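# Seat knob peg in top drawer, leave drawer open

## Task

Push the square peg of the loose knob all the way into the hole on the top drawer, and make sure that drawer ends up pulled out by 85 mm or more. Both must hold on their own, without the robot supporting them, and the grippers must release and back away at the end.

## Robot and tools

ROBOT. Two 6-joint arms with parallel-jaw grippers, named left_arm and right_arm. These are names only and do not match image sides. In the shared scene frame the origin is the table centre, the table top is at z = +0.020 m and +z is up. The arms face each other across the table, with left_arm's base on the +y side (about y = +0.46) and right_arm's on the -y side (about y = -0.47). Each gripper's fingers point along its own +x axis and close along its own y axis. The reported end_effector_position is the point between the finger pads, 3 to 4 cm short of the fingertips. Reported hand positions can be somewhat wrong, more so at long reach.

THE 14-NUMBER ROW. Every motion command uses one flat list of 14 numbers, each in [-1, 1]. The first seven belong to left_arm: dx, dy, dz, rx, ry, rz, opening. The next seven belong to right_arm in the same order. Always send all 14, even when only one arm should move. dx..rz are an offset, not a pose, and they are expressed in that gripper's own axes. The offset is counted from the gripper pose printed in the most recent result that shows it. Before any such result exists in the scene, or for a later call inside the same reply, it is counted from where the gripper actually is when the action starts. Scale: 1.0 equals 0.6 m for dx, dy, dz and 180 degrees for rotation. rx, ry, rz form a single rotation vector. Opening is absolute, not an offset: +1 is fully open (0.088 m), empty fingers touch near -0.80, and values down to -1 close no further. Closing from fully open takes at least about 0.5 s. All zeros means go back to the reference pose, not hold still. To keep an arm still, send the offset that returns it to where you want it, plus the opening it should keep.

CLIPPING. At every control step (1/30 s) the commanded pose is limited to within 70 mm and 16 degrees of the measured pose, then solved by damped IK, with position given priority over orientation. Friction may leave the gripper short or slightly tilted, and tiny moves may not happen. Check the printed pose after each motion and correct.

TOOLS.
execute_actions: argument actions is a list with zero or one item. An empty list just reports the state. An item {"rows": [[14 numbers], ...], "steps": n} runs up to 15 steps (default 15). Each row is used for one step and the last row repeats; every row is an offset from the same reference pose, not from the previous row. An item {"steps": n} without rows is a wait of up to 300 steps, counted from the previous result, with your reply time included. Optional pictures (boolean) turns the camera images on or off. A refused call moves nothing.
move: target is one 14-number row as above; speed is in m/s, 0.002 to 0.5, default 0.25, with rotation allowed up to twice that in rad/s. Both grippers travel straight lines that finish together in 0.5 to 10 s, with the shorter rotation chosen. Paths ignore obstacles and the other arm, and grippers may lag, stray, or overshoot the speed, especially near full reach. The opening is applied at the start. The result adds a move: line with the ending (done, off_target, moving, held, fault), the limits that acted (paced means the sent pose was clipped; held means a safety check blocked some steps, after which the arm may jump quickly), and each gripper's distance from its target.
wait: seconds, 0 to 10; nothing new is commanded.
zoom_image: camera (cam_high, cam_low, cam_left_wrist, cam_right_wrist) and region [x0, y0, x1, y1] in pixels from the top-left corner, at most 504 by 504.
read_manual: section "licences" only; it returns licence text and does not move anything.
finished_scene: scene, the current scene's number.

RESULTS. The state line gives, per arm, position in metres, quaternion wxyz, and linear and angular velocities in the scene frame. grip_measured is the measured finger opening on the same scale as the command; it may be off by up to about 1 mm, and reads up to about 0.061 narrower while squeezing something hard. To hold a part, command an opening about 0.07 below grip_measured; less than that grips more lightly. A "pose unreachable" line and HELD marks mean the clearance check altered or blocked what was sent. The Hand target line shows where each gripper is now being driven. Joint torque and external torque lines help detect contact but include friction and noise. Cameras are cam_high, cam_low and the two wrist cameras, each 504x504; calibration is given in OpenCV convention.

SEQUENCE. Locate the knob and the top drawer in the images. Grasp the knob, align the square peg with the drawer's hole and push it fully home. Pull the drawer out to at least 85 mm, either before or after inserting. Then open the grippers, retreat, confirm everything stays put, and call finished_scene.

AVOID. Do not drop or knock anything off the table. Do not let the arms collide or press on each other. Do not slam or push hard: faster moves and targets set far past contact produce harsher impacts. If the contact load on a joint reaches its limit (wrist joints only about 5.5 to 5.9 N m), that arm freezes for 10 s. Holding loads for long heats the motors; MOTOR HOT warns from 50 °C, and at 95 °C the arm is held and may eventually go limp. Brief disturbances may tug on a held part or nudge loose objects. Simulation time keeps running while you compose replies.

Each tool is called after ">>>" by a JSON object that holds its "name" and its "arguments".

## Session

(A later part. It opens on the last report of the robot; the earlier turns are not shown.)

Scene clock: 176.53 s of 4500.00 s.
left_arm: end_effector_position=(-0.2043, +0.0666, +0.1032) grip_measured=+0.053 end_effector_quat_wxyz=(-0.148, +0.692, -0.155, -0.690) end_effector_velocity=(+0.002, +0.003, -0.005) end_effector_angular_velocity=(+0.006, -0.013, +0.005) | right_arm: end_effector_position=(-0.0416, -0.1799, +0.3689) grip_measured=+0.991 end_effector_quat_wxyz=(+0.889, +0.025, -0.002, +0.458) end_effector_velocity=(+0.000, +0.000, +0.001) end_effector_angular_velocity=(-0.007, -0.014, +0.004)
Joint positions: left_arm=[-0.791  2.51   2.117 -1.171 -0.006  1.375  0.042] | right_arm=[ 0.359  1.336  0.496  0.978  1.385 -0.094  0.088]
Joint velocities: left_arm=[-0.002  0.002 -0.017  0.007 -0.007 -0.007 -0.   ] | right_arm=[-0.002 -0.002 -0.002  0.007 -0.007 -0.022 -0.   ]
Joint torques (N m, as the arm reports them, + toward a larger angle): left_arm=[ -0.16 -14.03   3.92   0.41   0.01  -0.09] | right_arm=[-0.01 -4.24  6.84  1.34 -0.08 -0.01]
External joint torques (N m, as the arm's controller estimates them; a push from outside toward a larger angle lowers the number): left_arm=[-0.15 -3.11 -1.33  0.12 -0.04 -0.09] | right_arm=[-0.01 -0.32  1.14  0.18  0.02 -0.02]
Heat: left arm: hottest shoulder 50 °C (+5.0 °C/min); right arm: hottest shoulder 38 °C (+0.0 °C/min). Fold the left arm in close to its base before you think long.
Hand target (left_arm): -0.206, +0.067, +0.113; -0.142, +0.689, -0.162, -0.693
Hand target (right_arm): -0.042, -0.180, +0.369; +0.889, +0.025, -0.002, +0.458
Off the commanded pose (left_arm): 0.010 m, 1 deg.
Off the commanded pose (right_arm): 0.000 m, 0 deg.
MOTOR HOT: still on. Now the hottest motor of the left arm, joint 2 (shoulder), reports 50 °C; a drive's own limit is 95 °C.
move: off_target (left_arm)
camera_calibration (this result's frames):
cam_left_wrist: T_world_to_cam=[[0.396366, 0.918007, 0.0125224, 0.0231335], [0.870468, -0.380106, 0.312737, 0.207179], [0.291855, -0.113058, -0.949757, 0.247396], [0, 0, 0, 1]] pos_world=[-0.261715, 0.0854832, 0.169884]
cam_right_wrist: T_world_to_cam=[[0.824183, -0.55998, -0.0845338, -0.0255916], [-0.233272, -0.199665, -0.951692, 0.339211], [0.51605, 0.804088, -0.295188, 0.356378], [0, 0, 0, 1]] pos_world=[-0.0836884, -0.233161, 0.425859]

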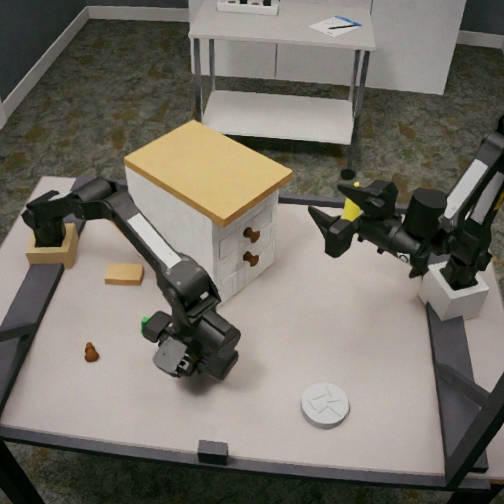

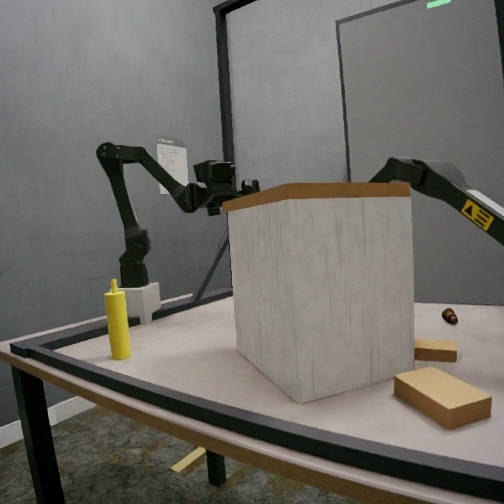

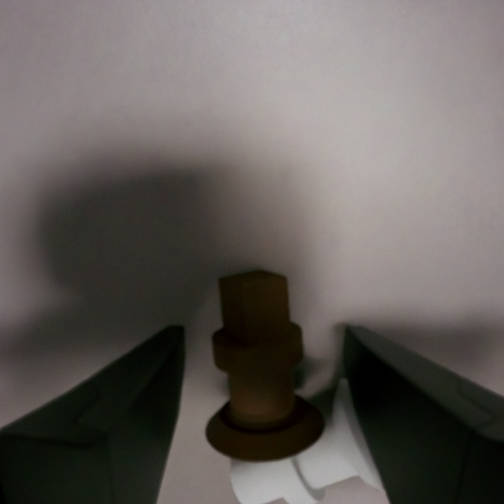

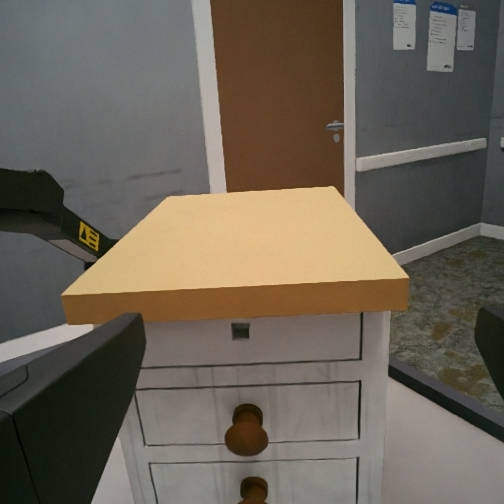

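>>> {"name": "move", "arguments": {"target": [0.01,0,0,0,0,0,0.05,0,0,0,0,0,0,1], "speed": 0.02}}

>>> {"name": "move", "arguments": {"target": [0,0,0,0,0,0,-0.6,0,0,0,0,0,0,1]}}

Scene clock: 180.10 s of 4500.00 s.
left_arm: end_effector_position=(-0.2055, +0.0649, +0.1020) grip_measured=+0.053 end_effector_quat_wxyz=(-0.145, +0.690, -0.158, -0.691) end_effector_velocity=(+0.000, +0.004, -0.001) end_effector_angular_velocity=(+0.014, -0.001, +0.005) | right_arm: end_effector_position=(-0.0416, -0.1799, +0.3689) grip_measured=+0.991 end_effector_quat_wxyz=(+0.889, +0.025, -0.002, +0.458) end_effector_velocity=(+0.000, +0.000, -0.004) end_effector_angular_velocity=(-0.014, -0.013, +0.005)
Joint positions: left_arm=[-0.791  2.51   2.112 -1.156 -0.006  1.375  0.042] | right_arm=[ 0.359  1.336  0.496  0.978  1.385 -0.094  0.088]
Joint velocities: left_arm=[-0.002 -0.002 -0.007 -0.007  0.007 -0.007 -0.   ] | right_arm=[-0.002 -0.002 -0.007 -0.022 -0.007  0.007 -0.   ]
Joint torques (N m, as the arm reports them, + toward a larger angle): left_arm=[ -0.04 -10.64   3.79   0.42   0.03   0.02] | right_arm=[ 0.   -4.3   6.78  1.35 -0.1  -0.01]
External joint torques (N m, as the arm's controller estimates them; a push from outside toward a larger angle lowers the number): left_arm=[-0.03  0.4  -1.51  0.12 -0.02  0.03] | right_arm=[-0.02 -0.43  1.14  0.2   0.   -0.01]
Heat: left arm: hottest shoulder 51 °C (+6.1 °C/min); right arm: hottest shoulder 38 °C (+0.0 °C/min). Fold the left arm in close to its base before you think long.
Hand target (left_arm): -0.204, +0.067, +0.097; -0.149, +0.692, -0.155, -0.690
Hand target (right_arm): -0.042, -0.180, +0.369; +0.889, +0.025, -0.002, +0.458
Off the commanded pose (left_arm): 0.005 m, 1 deg.
Off the commanded pose (right_arm): 0.000 m, 0 deg.
MOTOR HOT: still on. Now the hottest motor of the left arm, joint 2 (shoulder), reports 51 °C; a drive's own limit is 95 °C.
move: done
camera_calibration (this result's frames):
cam_left_wrist: T_world_to_cam=[[0.396411, 0.91807, 0.00247087, 0.026183], [0.872353, -0.377507, 0.310626, 0.208408], [0.286109, -0.12098, -0.950529, 0.245823], [0, 0, 0, 1]] pos_world=[-0.262517, 0.0843776, 0.168861]
cam_right_wrist: T_world_to_cam=[[0.824183, -0.55998, -0.0845338, -0.0255916], [-0.233272, -0.199665, -0.951692, 0.339211], [0.51605, 0.804088, -0.295188, 0.356378], [0, 0, 0, 1]] pos_world=[-0.0836884, -0.233161, 0.425859]

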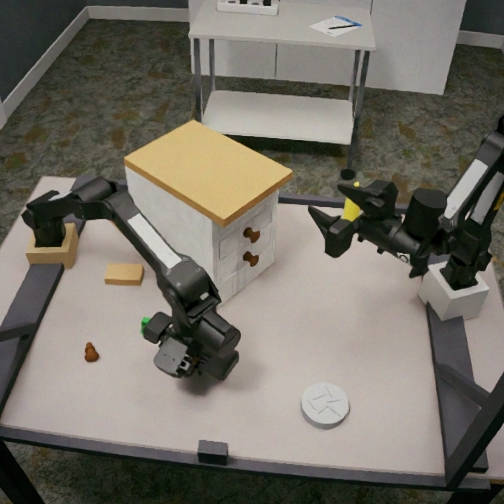

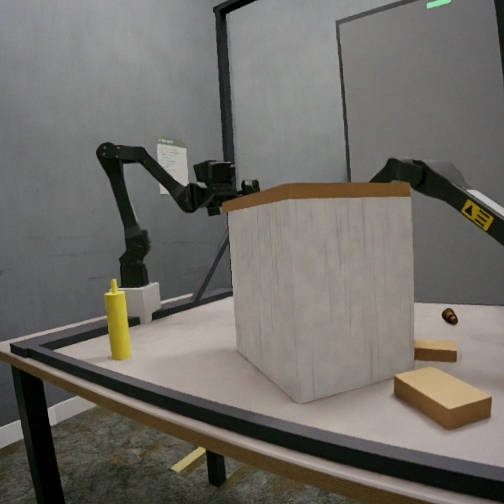

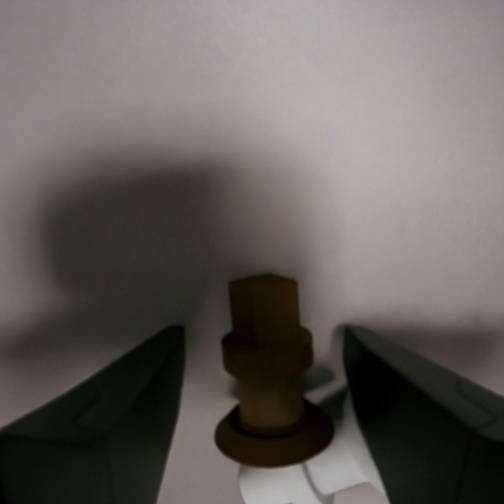

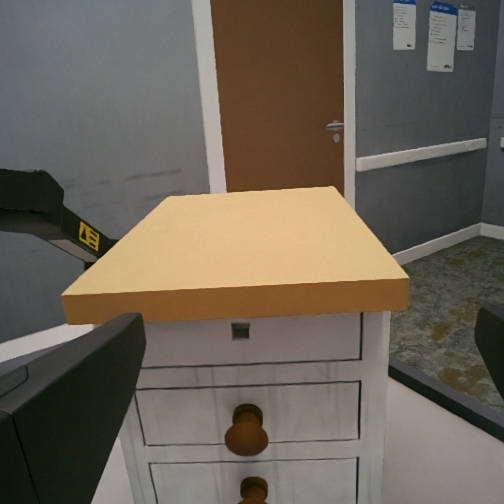

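Scene clock: 180.60 s of 4500.00 s.
left_arm: end_effector_position=(-0.2055, +0.0649, +0.1020) grip_measured=-0.430 end_effector_quat_wxyz=(-0.145, +0.690, -0.158, -0.691) end_effector_velocity=(-0.002, +0.001, -0.002) end_effector_angular_velocity=(-0.006, -0.004, +0.000) | right_arm: end_effector_position=(-0.0416, -0.1799, +0.3689) grip_measured=+0.991 end_effector_quat_wxyz=(+0.889, +0.025, -0.002, +0.458) end_effector_velocity=(+0.002, -0.001, -0.002) end_effector_angular_velocity=(-0.021, -0.020, -0.010)
Joint positions: left_arm=[-0.791  2.51   2.112 -1.156 -0.006  1.375  0.018] | right_arm=[ 0.359  1.336  0.496  0.978  1.385 -0.094  0.088]
Joint velocities: left_arm=[-0.007  0.002 -0.002  0.007 -0.007 -0.007 -0.   ] | right_arm=[-0.002 -0.002 -0.002 -0.022  0.007 -0.007 -0.   ]
Joint torques (N m, as the arm reports them, + toward a larger angle): left_arm=[  0.12 -11.23   4.88   0.21   0.05  -0.02] | right_arm=[ 0.01 -4.25  6.85  1.36 -0.08 -0.01]
External joint torques (N m, as the arm's controller estimates them; a push from outside toward a larger angle lowers the number): left_arm=[ 0.14 -0.12 -0.47 -0.12  0.   -0.02] | right_arm=[ 0.04 -0.36  1.2   0.2   0.01 -0.02]
Heat: left arm: hottest shoulder 51 °C (+6.0 °C/min); right arm: hottest shoulder 38 °C (+0.0 °C/min). Fold the left arm in close to its base before you think long.
Hand target (left_arm): -0.206, +0.065, +0.102; -0.145, +0.690, -0.158, -0.691
Hand target (right_arm): -0.042, -0.180, +0.369; +0.889, +0.025, -0.002, +0.458
Off the commanded pose (left_arm): 0.000 m, 0 deg.
Off the commanded pose (right_arm): 0.000 m, 0 deg.
MOTOR HOT: still on. Now the hottest motor of the left arm, joint 2 (shoulder), reports 51 °C; a drive's own limit is 95 °C.
move: done
camera_calibration (this result's frames):
cam_left_wrist: T_world_to_cam=[[0.396411, 0.91807, 0.00247087, 0.026183], [0.872353, -0.377507, 0.310626, 0.208408], [0.286109, -0.12098, -0.950529, 0.245823], [0, 0, 0, 1]] pos_world=[-0.262517, 0.0843776, 0.168861]
cam_right_wrist: T_world_to_cam=[[0.824183, -0.55998, -0.0845338, -0.0255916], [-0.233272, -0.199665, -0.951692, 0.339211], [0.51605, 0.804088, -0.295188, 0.356378], [0, 0, 0, 1]] pos_world=[-0.0836884, -0.233161, 0.425859]

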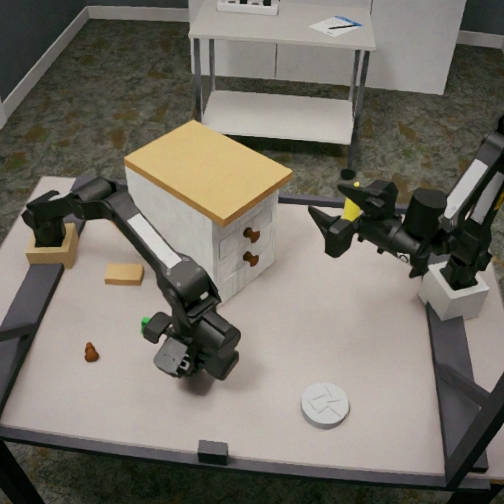

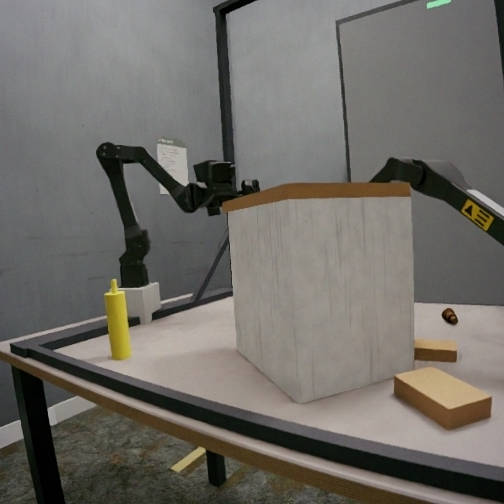

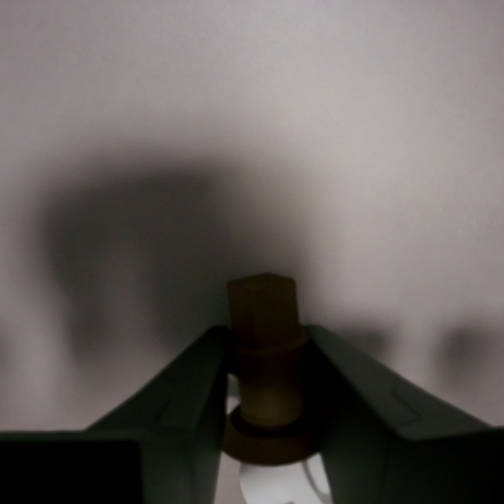

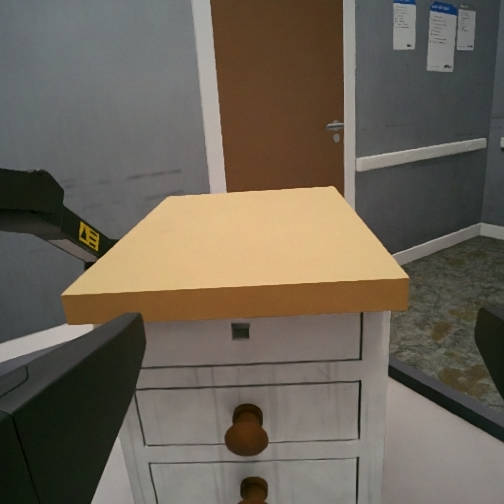

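>>> {"name": "move", "arguments": {"target": [-0.004,0,0.09,0.195,0,0,-0.6,0,0,0,0,0,0,1], "speed": 0.04}}

Scene clock: 195.10 s of 4500.00 s.
left_arm: end_effector_position=(-0.2526, +0.0872, +0.1093) grip_measured=-0.430 end_effector_quat_wxyz=(-0.342, +0.614, -0.359, -0.614) end_effector_velocity=(+0.002, +0.003, +0.001) end_effector_angular_velocity=(+0.008, -0.017, -0.010) | right_arm: end_effector_position=(-0.0416, -0.1799, +0.3689) grip_measured=+0.991 end_effector_quat_wxyz=(+0.889, +0.025, -0.002, +0.458) end_effector_velocity=(-0.001, +0.002, -0.002) end_effector_angular_velocity=(-0.004, -0.010, +0.019)
Joint positions: left_arm=[-0.894  2.566  2.245 -1.226 -0.006  1.877  0.018] | right_arm=[ 0.359  1.336  0.496  0.978  1.385 -0.094  0.088]
Joint velocities: left_arm=[-0.002  0.002  0.007 -0.022 -0.007  0.007  0.   ] | right_arm=[-0.002  0.002 -0.007  0.007 -0.022 -0.007 -0.   ]
Joint torques (N m, as the arm reports them, + toward a larger angle): left_arm=[-0.44 -9.6   6.52 -0.02 -0.01  0.09] | right_arm=[ 0.01 -4.25  6.85  1.36 -0.08 -0.02]
External joint torques (N m, as the arm's controller estimates them; a push from outside toward a larger angle lowers the number): left_arm=[-0.53  1.67  1.2  -0.31 -0.06  0.1 ] | right_arm=[ 0.02 -0.34  1.15  0.19  0.02 -0.02]
Heat: left arm: hottest shoulder 51 °C (+2.0 °C/min); right arm: hottest shoulder 38 °C (+0.0 °C/min). Fold the left arm in close to its base before you think long.
Hand target (left_arm): -0.255, +0.088, +0.105; -0.346, +0.614, -0.359, -0.612
Hand target (right_arm): -0.042, -0.180, +0.369; +0.889, +0.025, -0.002, +0.458
Off the commanded pose (left_arm): 0.005 m, 1 deg.
Off the commanded pose (right_arm): 0.000 m, 0 deg.
MOTOR HOT: still on. Now the hottest motor of the left arm, joint 2 (shoulder), reports 51 °C; a drive's own limit is 95 °C.
After step 90, 3.60 s passed at rest.
move: done
camera_calibration (this result's frames):
cam_left_wrist: T_world_to_cam=[[0.848163, 0.529734, -0.000898189, 0.172727], [0.502056, -0.803303, 0.32038, 0.198158], [0.168995, -0.272186, -0.947289, 0.252197], [0, 0, 0, 1]] pos_world=[-0.288607, 0.136326, 0.175573]
cam_right_wrist: T_world_to_cam=[[0.824183, -0.55998, -0.0845338, -0.0255916], [-0.233272, -0.199665, -0.951692, 0.339211], [0.51605, 0.804088, -0.295188, 0.356378], [0, 0, 0, 1]] pos_world=[-0.0836884, -0.233161, 0.425859]

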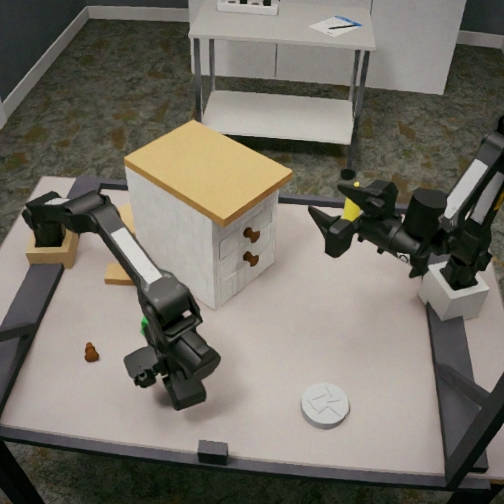

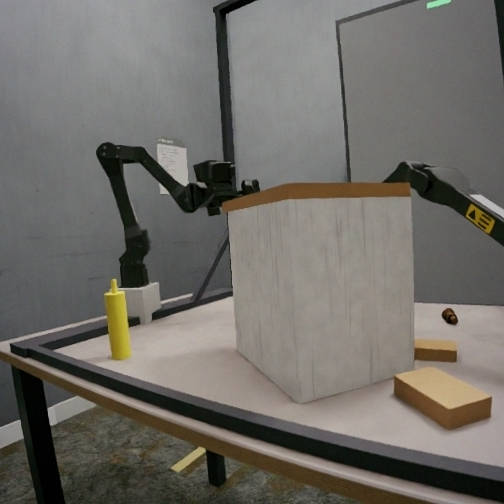

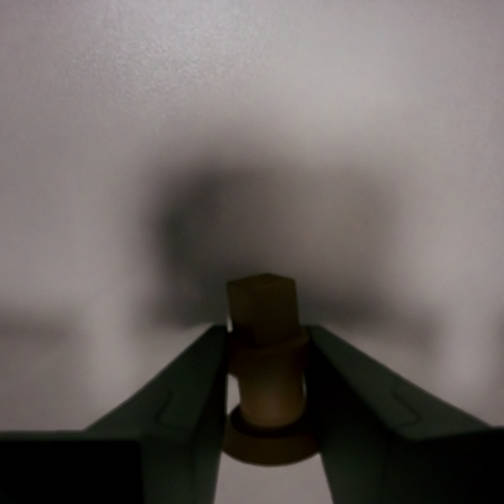

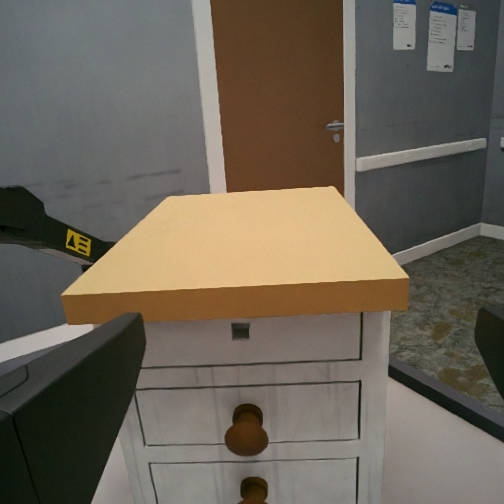

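>>> {"name": "zoom_image", "arguments": {"camera": "cam_left_wrist", "region": [200,250,340,390]}}

Region (200, 250, 340, 390) of cam_left_wrist's 504x504 image, scaled by 3.600, with more detail than that image has.

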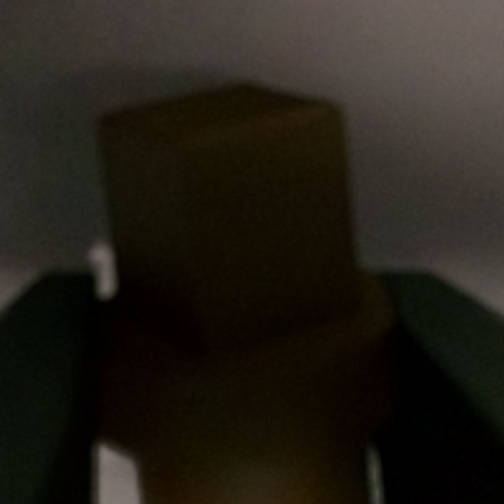

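>>> {"name": "move", "arguments": {"target": [-0.035,0,0,0,0,-0.15,-0.6,0,0,0,0,0,0,1], "speed": 0.05}}

Scene clock: 219.00 s of 4500.00 s.
left_arm: end_effector_position=(-0.2479, +0.0901, +0.1182) grip_measured=-0.430 end_effector_quat_wxyz=(-0.356, +0.657, -0.358, -0.560) end_effector_velocity=(+0.001, +0.001, +0.001) end_effector_angular_velocity=(-0.011, -0.020, -0.001) | right_arm: end_effector_position=(-0.0416, -0.1799, +0.3689) grip_measured=+0.991 end_effector_quat_wxyz=(+0.889, +0.025, -0.002, +0.458) end_effector_velocity=(+0.000, +0.000, -0.001) end_effector_angular_velocity=(-0.009, -0.012, +0.005)
Joint positions: left_arm=[-0.931  2.602  2.344 -1.342 -0.135  1.863  0.018] | right_arm=[ 0.359  1.336  0.496  0.978  1.385 -0.094  0.088]
Joint velocities: left_arm=[-0.007 -0.002 -0.002 -0.007 -0.022 -0.007  0.   ] | right_arm=[-0.002 -0.002 -0.002 -0.007 -0.007 -0.007 -0.   ]
Joint torques (N m, as the arm reports them, + toward a larger angle): left_arm=[ -0.25 -13.33   6.26  -0.14  -0.24   0.03] | right_arm=[ 0.01 -4.27  6.82  1.36 -0.09 -0.01]
External joint torques (N m, as the arm's controller estimates them; a push from outside toward a larger angle lowers the number): left_arm=[-0.27 -1.92  0.98 -0.35 -0.2   0.02] | right_arm=[ 0.01 -0.36  1.13  0.2   0.01 -0.01]
Heat: left arm: hottest shoulder 51 °C (+1.0 °C/min); right arm: hottest shoulder 37 °C (-1.0 °C/min). Fold the left arm in close to its base before you think long.
Hand target (left_arm): -0.252, +0.088, +0.130; -0.346, +0.656, -0.369, -0.560
Hand target (right_arm): -0.042, -0.180, +0.369; +0.889, +0.025, -0.002, +0.458
Off the commanded pose (left_arm): 0.013 m, 23 deg; orientation clipped at the last step of the last action.
Off the commanded pose (right_arm): 0.000 m, 0 deg.
MOTOR HOT: still on. Now the hottest motor of the left arm, joint 2 (shoulder), reports 51 °C; a drive's own limit is 95 °C.
joint sent to its limit (left arm) — the command would take joint 3 (elbow) past its upper limit, so that joint was sent only as far as its limit.
After step 90, 15.97 s passed at rest.
move: off_target (left_arm); limits=paced
camera_calibration (this result's frames):
cam_left_wrist: T_world_to_cam=[[0.854243, 0.512993, 0.0842996, 0.160153], [0.435943, -0.795195, 0.421448, 0.16625], [0.283235, -0.32327, -0.902926, 0.288282], [0, 0, 0, 1]] pos_world=[-0.290937, 0.143236, 0.17673]
cam_right_wrist: T_world_to_cam=[[0.824183, -0.55998, -0.0845338, -0.0255916], [-0.233272, -0.199665, -0.951692, 0.339211], [0.51605, 0.804088, -0.295188, 0.356378], [0, 0, 0, 1]] pos_world=[-0.0836884, -0.233161, 0.425859]

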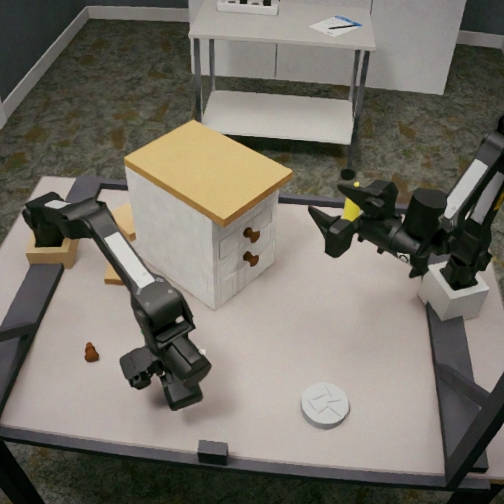

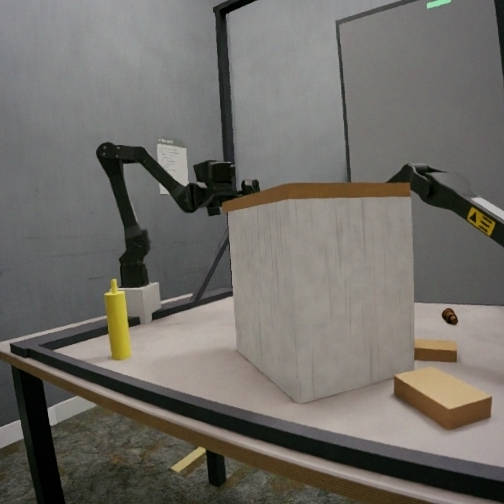

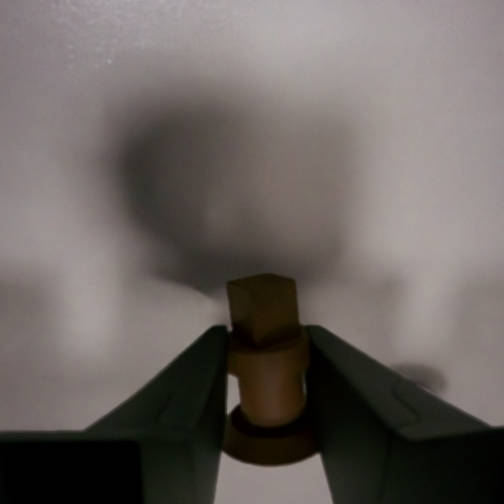

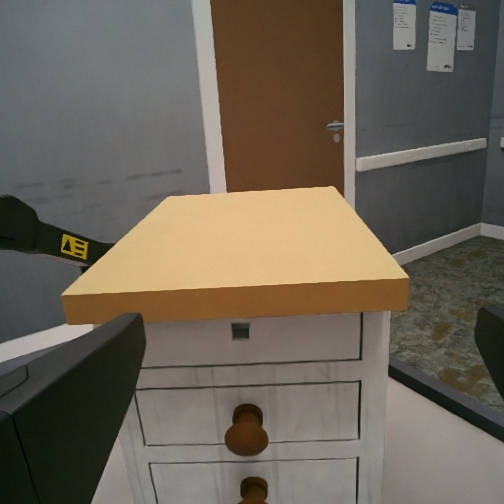

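>>> {"name": "zoom_image", "arguments": {"camera": "cam_left_wrist", "region": [200,250,340,390]}}

Region (200, 250, 340, 390) of cam_left_wrist's 504x504 image, scaled by 3.600, with more detail than that image has.

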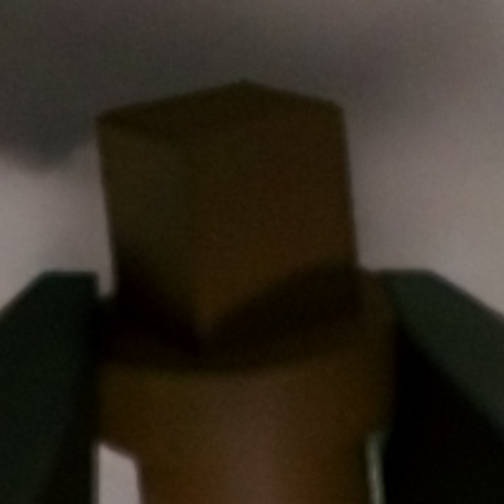

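>>> {"name": "move", "arguments": {"target": [0.03,0,0,0,0,0.03,-0.6,0,0,0,0,0,0,1], "speed": 0.03}}

>>> {"name": "move", "arguments": {"target": [0,0,0,0,0,0,-0.25,0,0,0,0,0,0,1]}}

Scene clock: 236.97 s of 4500.00 s.
left_arm: end_effector_position=(-0.2473, +0.0894, +0.0998) grip_measured=-0.430 end_effector_quat_wxyz=(-0.331, +0.642, -0.387, -0.573) end_effector_velocity=(-0.001, +0.002, -0.001) end_effector_angular_velocity=(-0.001, +0.011, +0.004) | right_arm: end_effector_position=(-0.0416, -0.1799, +0.3689) grip_measured=+0.991 end_effector_quat_wxyz=(+0.889, +0.025, -0.002, +0.458) end_effector_velocity=(-0.002, +0.001, +0.001) end_effector_angular_velocity=(+0.003, +0.004, +0.010)
Joint positions: left_arm=[-0.922  2.504  2.088 -1.098 -0.113  1.884  0.018] | right_arm=[ 0.359  1.336  0.496  0.978  1.385 -0.094  0.088]
Joint velocities: left_arm=[-0.002 -0.012 -0.027  0.022  0.007 -0.007 -0.   ] | right_arm=[ 0.002 -0.002  0.002 -0.007 -0.007  0.007 -0.   ]
Joint torques (N m, as the arm reports them, + toward a larger angle): left_arm=[  0.46 -12.15   3.49   0.91   0.19   0.07] | right_arm=[ 0.03 -4.31  6.81  1.35 -0.09  0.  ]
External joint torques (N m, as the arm's controller estimates them; a push from outside toward a larger angle lowers the number): left_arm=[ 0.47 -1.15 -1.82  0.57  0.2   0.08] | right_arm=[ 0.01 -0.41  1.12  0.19  0.01 -0.01]
Heat: left arm: hottest shoulder 55 °C (+5.0 °C/min); right arm: hottest shoulder 37 °C (-1.0 °C/min). Fold the left arm in close to its base before you think long.
Hand target (left_arm): -0.246, +0.089, +0.100; -0.329, +0.640, -0.388, -0.576
Hand target (right_arm): -0.042, -0.180, +0.369; +0.889, +0.025, -0.002, +0.458
Off the commanded pose (left_arm): 0.002 m, 0 deg.
Off the commanded pose (right_arm): 0.000 m, 0 deg.
MOTOR HOT: still on. Now the hottest motor of the left arm, joint 2 (shoulder), reports 55 °C; a drive's own limit is 95 °C.
After step 90, 13.17 s passed at rest.
move: done
camera_calibration (this result's frames):
cam_left_wrist: T_world_to_cam=[[0.863762, 0.503898, -0.00132568, 0.173303], [0.456879, -0.78205, 0.423863, 0.176875], [0.212547, -0.366722, -0.905725, 0.257973], [0, 0, 0, 1]] pos_world=[-0.285334, 0.145603, 0.158912]
cam_right_wrist: T_world_to_cam=[[0.824183, -0.55998, -0.0845338, -0.0255916], [-0.233272, -0.199665, -0.951692, 0.339211], [0.51605, 0.804088, -0.295188, 0.356378], [0, 0, 0, 1]] pos_world=[-0.0836884, -0.233161, 0.425859]

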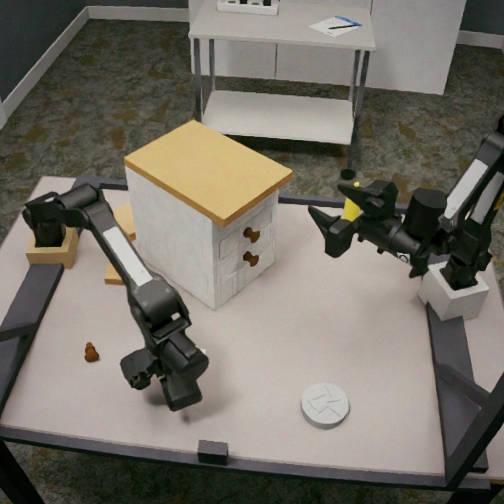

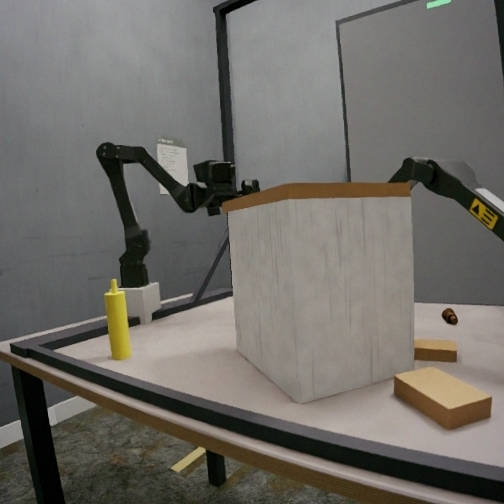

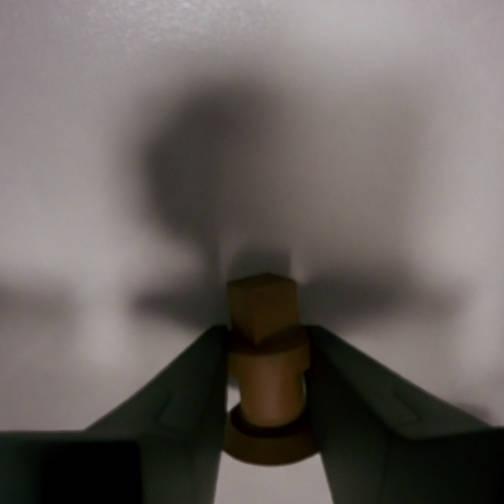

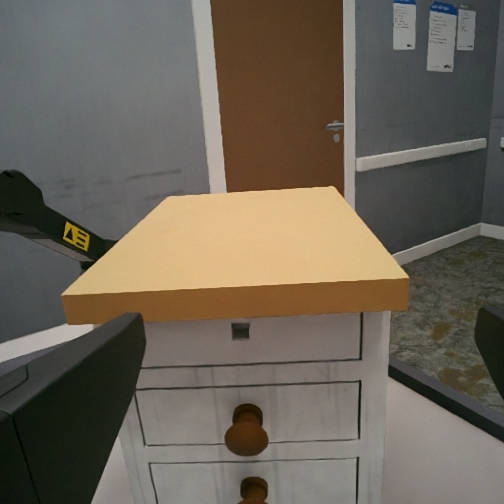

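Scene clock: 237.57 s of 4500.00 s.
left_arm: end_effector_position=(-0.2474, +0.0892, +0.0998) grip_measured=-0.255 end_effector_quat_wxyz=(-0.331, +0.642, -0.388, -0.573) end_effector_velocity=(+0.003, -0.000, +0.001) end_effector_angular_velocity=(-0.011, -0.018, +0.021) | right_arm: end_effector_position=(-0.0416, -0.1799, +0.3689) grip_measured=+0.991 end_effector_quat_wxyz=(+0.889, +0.025, -0.002, +0.458) end_effector_velocity=(+0.002, +0.000, -0.002) end_effector_angular_velocity=(-0.012, -0.015, -0.000)
Joint positions: left_arm=[-0.922  2.504  2.088 -1.097 -0.113  1.884  0.027] | right_arm=[ 0.359  1.336  0.496  0.978  1.385 -0.094  0.088]
Joint velocities: left_arm=[-0.002 -0.002 -0.002 -0.007 -0.022 -0.022  0.001] | right_arm=[-0.007 -0.002 -0.007 -0.007 -0.007 -0.007 -0.   ]
Joint torques (N m, as the arm reports them, + toward a larger angle): left_arm=[ -0.08 -11.15   4.69   0.21  -0.04  -0.02] | right_arm=[ 0.03 -4.26  6.83  1.35 -0.09 -0.01]
External joint torques (N m, as the arm's controller estimates them; a push from outside toward a larger angle lowers the number): left_arm=[-0.02  0.   -0.71 -0.16 -0.02 -0.02] | right_arm=[ 0.05 -0.37  1.17  0.2   0.01 -0.01]
Heat: left arm: hottest shoulder 55 °C (+5.1 °C/min); right arm: hottest shoulder 37 °C (-1.0 °C/min). Fold the left arm in close to its base before you think long.
Hand target (left_arm): -0.247, +0.089, +0.100; -0.331, +0.642, -0.387, -0.573
Hand target (right_arm): -0.042, -0.180, +0.369; +0.889, +0.025, -0.002, +0.458
Off the commanded pose (left_arm): 0.000 m, 0 deg.
Off the commanded pose (right_arm): 0.000 m, 0 deg.
MOTOR HOT: still on. Now the hottest motor of the left arm, joint 2 (shoulder), reports 55 °C; a drive's own limit is 95 °C.
move: done
camera_calibration (this result's frames):
cam_left_wrist: T_world_to_cam=[[0.863761, 0.503897, -0.00205792, 0.173534], [0.457101, -0.781815, 0.424056, 0.176844], [0.212072, -0.367224, -0.905634, 0.25788], [0, 0, 0, 1]] pos_world=[-0.285417, 0.145516, 0.15891]
cam_right_wrist: T_world_to_cam=[[0.824183, -0.55998, -0.0845338, -0.0255916], [-0.233272, -0.199665, -0.951692, 0.339211], [0.51605, 0.804088, -0.295188, 0.356378], [0, 0, 0, 1]] pos_world=[-0.0836884, -0.233161, 0.425859]

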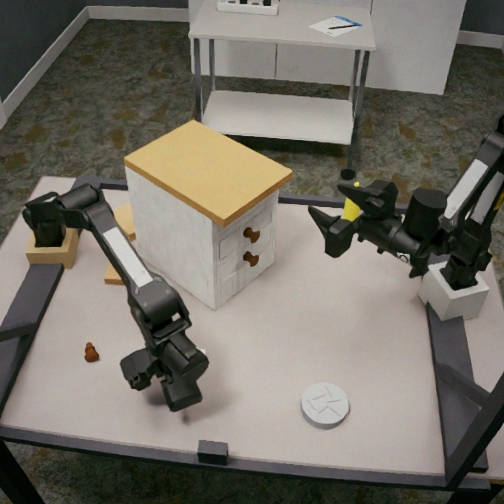

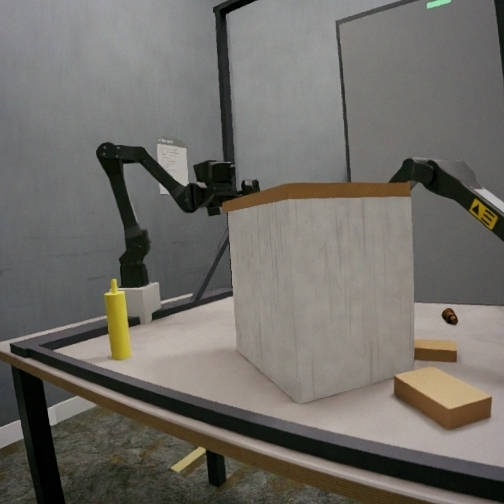

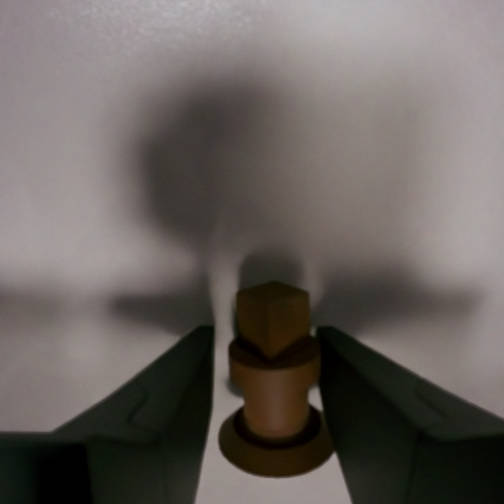

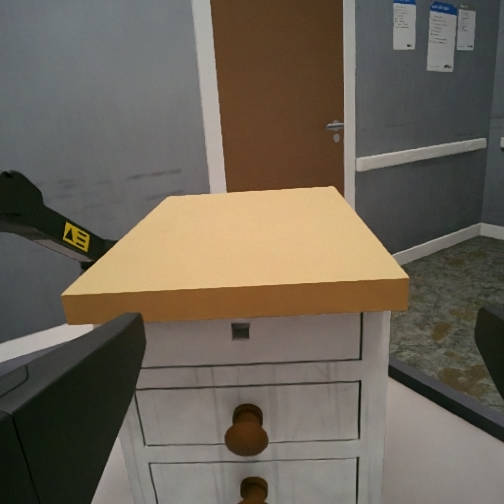

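>>> {"name": "move", "arguments": {"target": [-0.004,0.018,0,0,0,0,-0.25,0,0,0,0,0,0,1], "speed": 0.01}}

Scene clock: 241.60 s of 4500.00 s.
left_arm: end_effector_position=(-0.2547, +0.0841, +0.1072) grip_measured=-0.253 end_effector_quat_wxyz=(-0.328, +0.641, -0.389, -0.574) end_effector_velocity=(-0.000, +0.000, +0.002) end_effector_angular_velocity=(-0.000, -0.009, +0.005) | right_arm: end_effector_position=(-0.0416, -0.1799, +0.3689) grip_measured=+0.991 end_effector_quat_wxyz=(+0.889, +0.025, -0.002, +0.458) end_effector_velocity=(+0.002, -0.001, -0.001) end_effector_angular_velocity=(-0.017, -0.017, -0.010)
Joint positions: left_arm=[-0.925  2.538  2.179 -1.149 -0.113  1.88   0.027] | right_arm=[ 0.359  1.336  0.496  0.978  1.385 -0.094  0.088]
Joint velocities: left_arm=[-0.002  0.007  0.022 -0.022 -0.007 -0.007  0.   ] | right_arm=[-0.002 -0.007 -0.002 -0.022  0.007 -0.007 -0.   ]
Joint torques (N m, as the arm reports them, + toward a larger angle): left_arm=[-0.11 -9.41  6.38  0.02 -0.07 -0.08] | right_arm=[ 0.03 -4.28  6.82  1.36 -0.09 -0.02]
External joint torques (N m, as the arm's controller estimates them; a push from outside toward a larger angle lowers the number): left_arm=[-0.11  1.91  0.97 -0.32 -0.05 -0.08] | right_arm=[ 0.03 -0.37  1.14  0.2   0.01 -0.03]
Heat: left arm: hottest shoulder 55 °C (+4.1 °C/min); right arm: hottest shoulder 37 °C (-1.0 °C/min). Fold the left arm in close to its base before you think long.
Hand target (left_arm): -0.257, +0.084, +0.102; -0.331, +0.642, -0.388, -0.573
Hand target (right_arm): -0.042, -0.180, +0.369; +0.889, +0.025, -0.002, +0.458
Off the commanded pose (left_arm): 0.005 m, 0 deg.
Off the commanded pose (right_arm): 0.000 m, 0 deg.
MOTOR HOT: still on. Now the hottest motor of the left arm, joint 2 (shoulder), reports 55 °C; a drive's own limit is 95 °C.
move: done
camera_calibration (this result's frames):
cam_left_wrist: T_world_to_cam=[[0.863176, 0.504826, -0.00885662, 0.18289], [0.460098, -0.779231, 0.42557, 0.17337], [0.207937, -0.371416, -0.904882, 0.263468], [0, 0, 0, 1]] pos_world=[-0.292418, 0.140623, 0.166246]
cam_right_wrist: T_world_to_cam=[[0.824183, -0.55998, -0.0845338, -0.0255916], [-0.233272, -0.199665, -0.951692, 0.339211], [0.51605, 0.804088, -0.295188, 0.356378], [0, 0, 0, 1]] pos_world=[-0.0836884, -0.233161, 0.425859]

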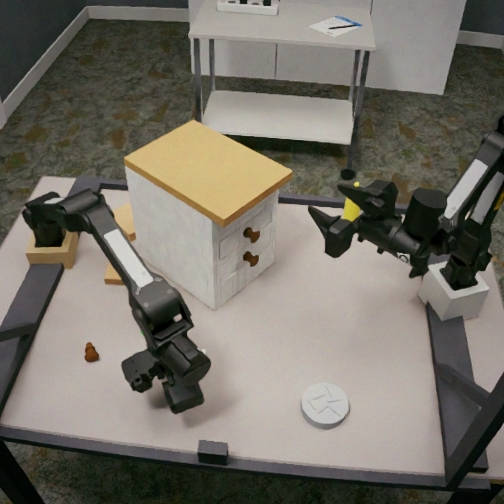

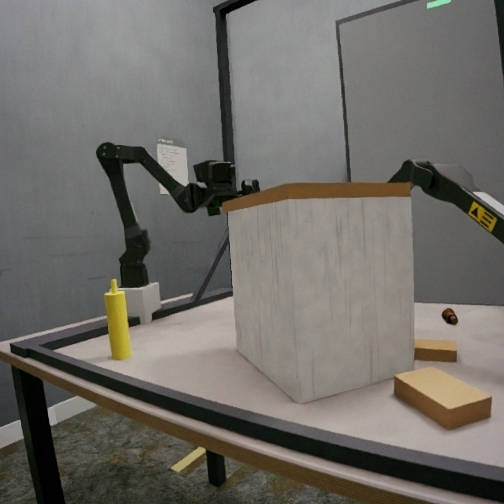

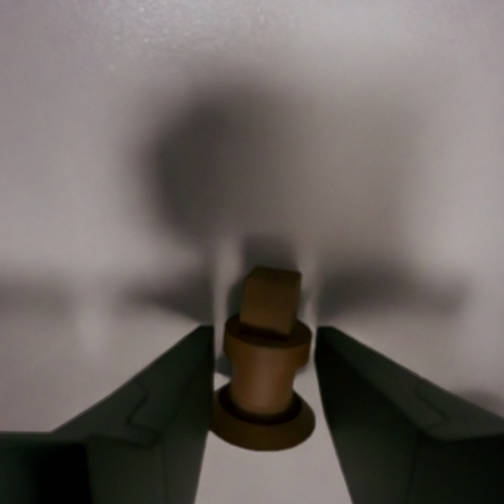

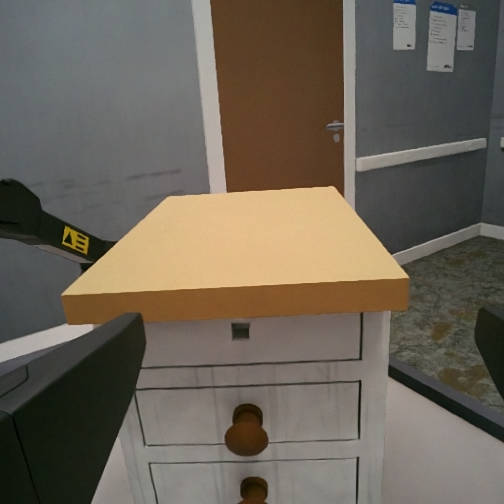

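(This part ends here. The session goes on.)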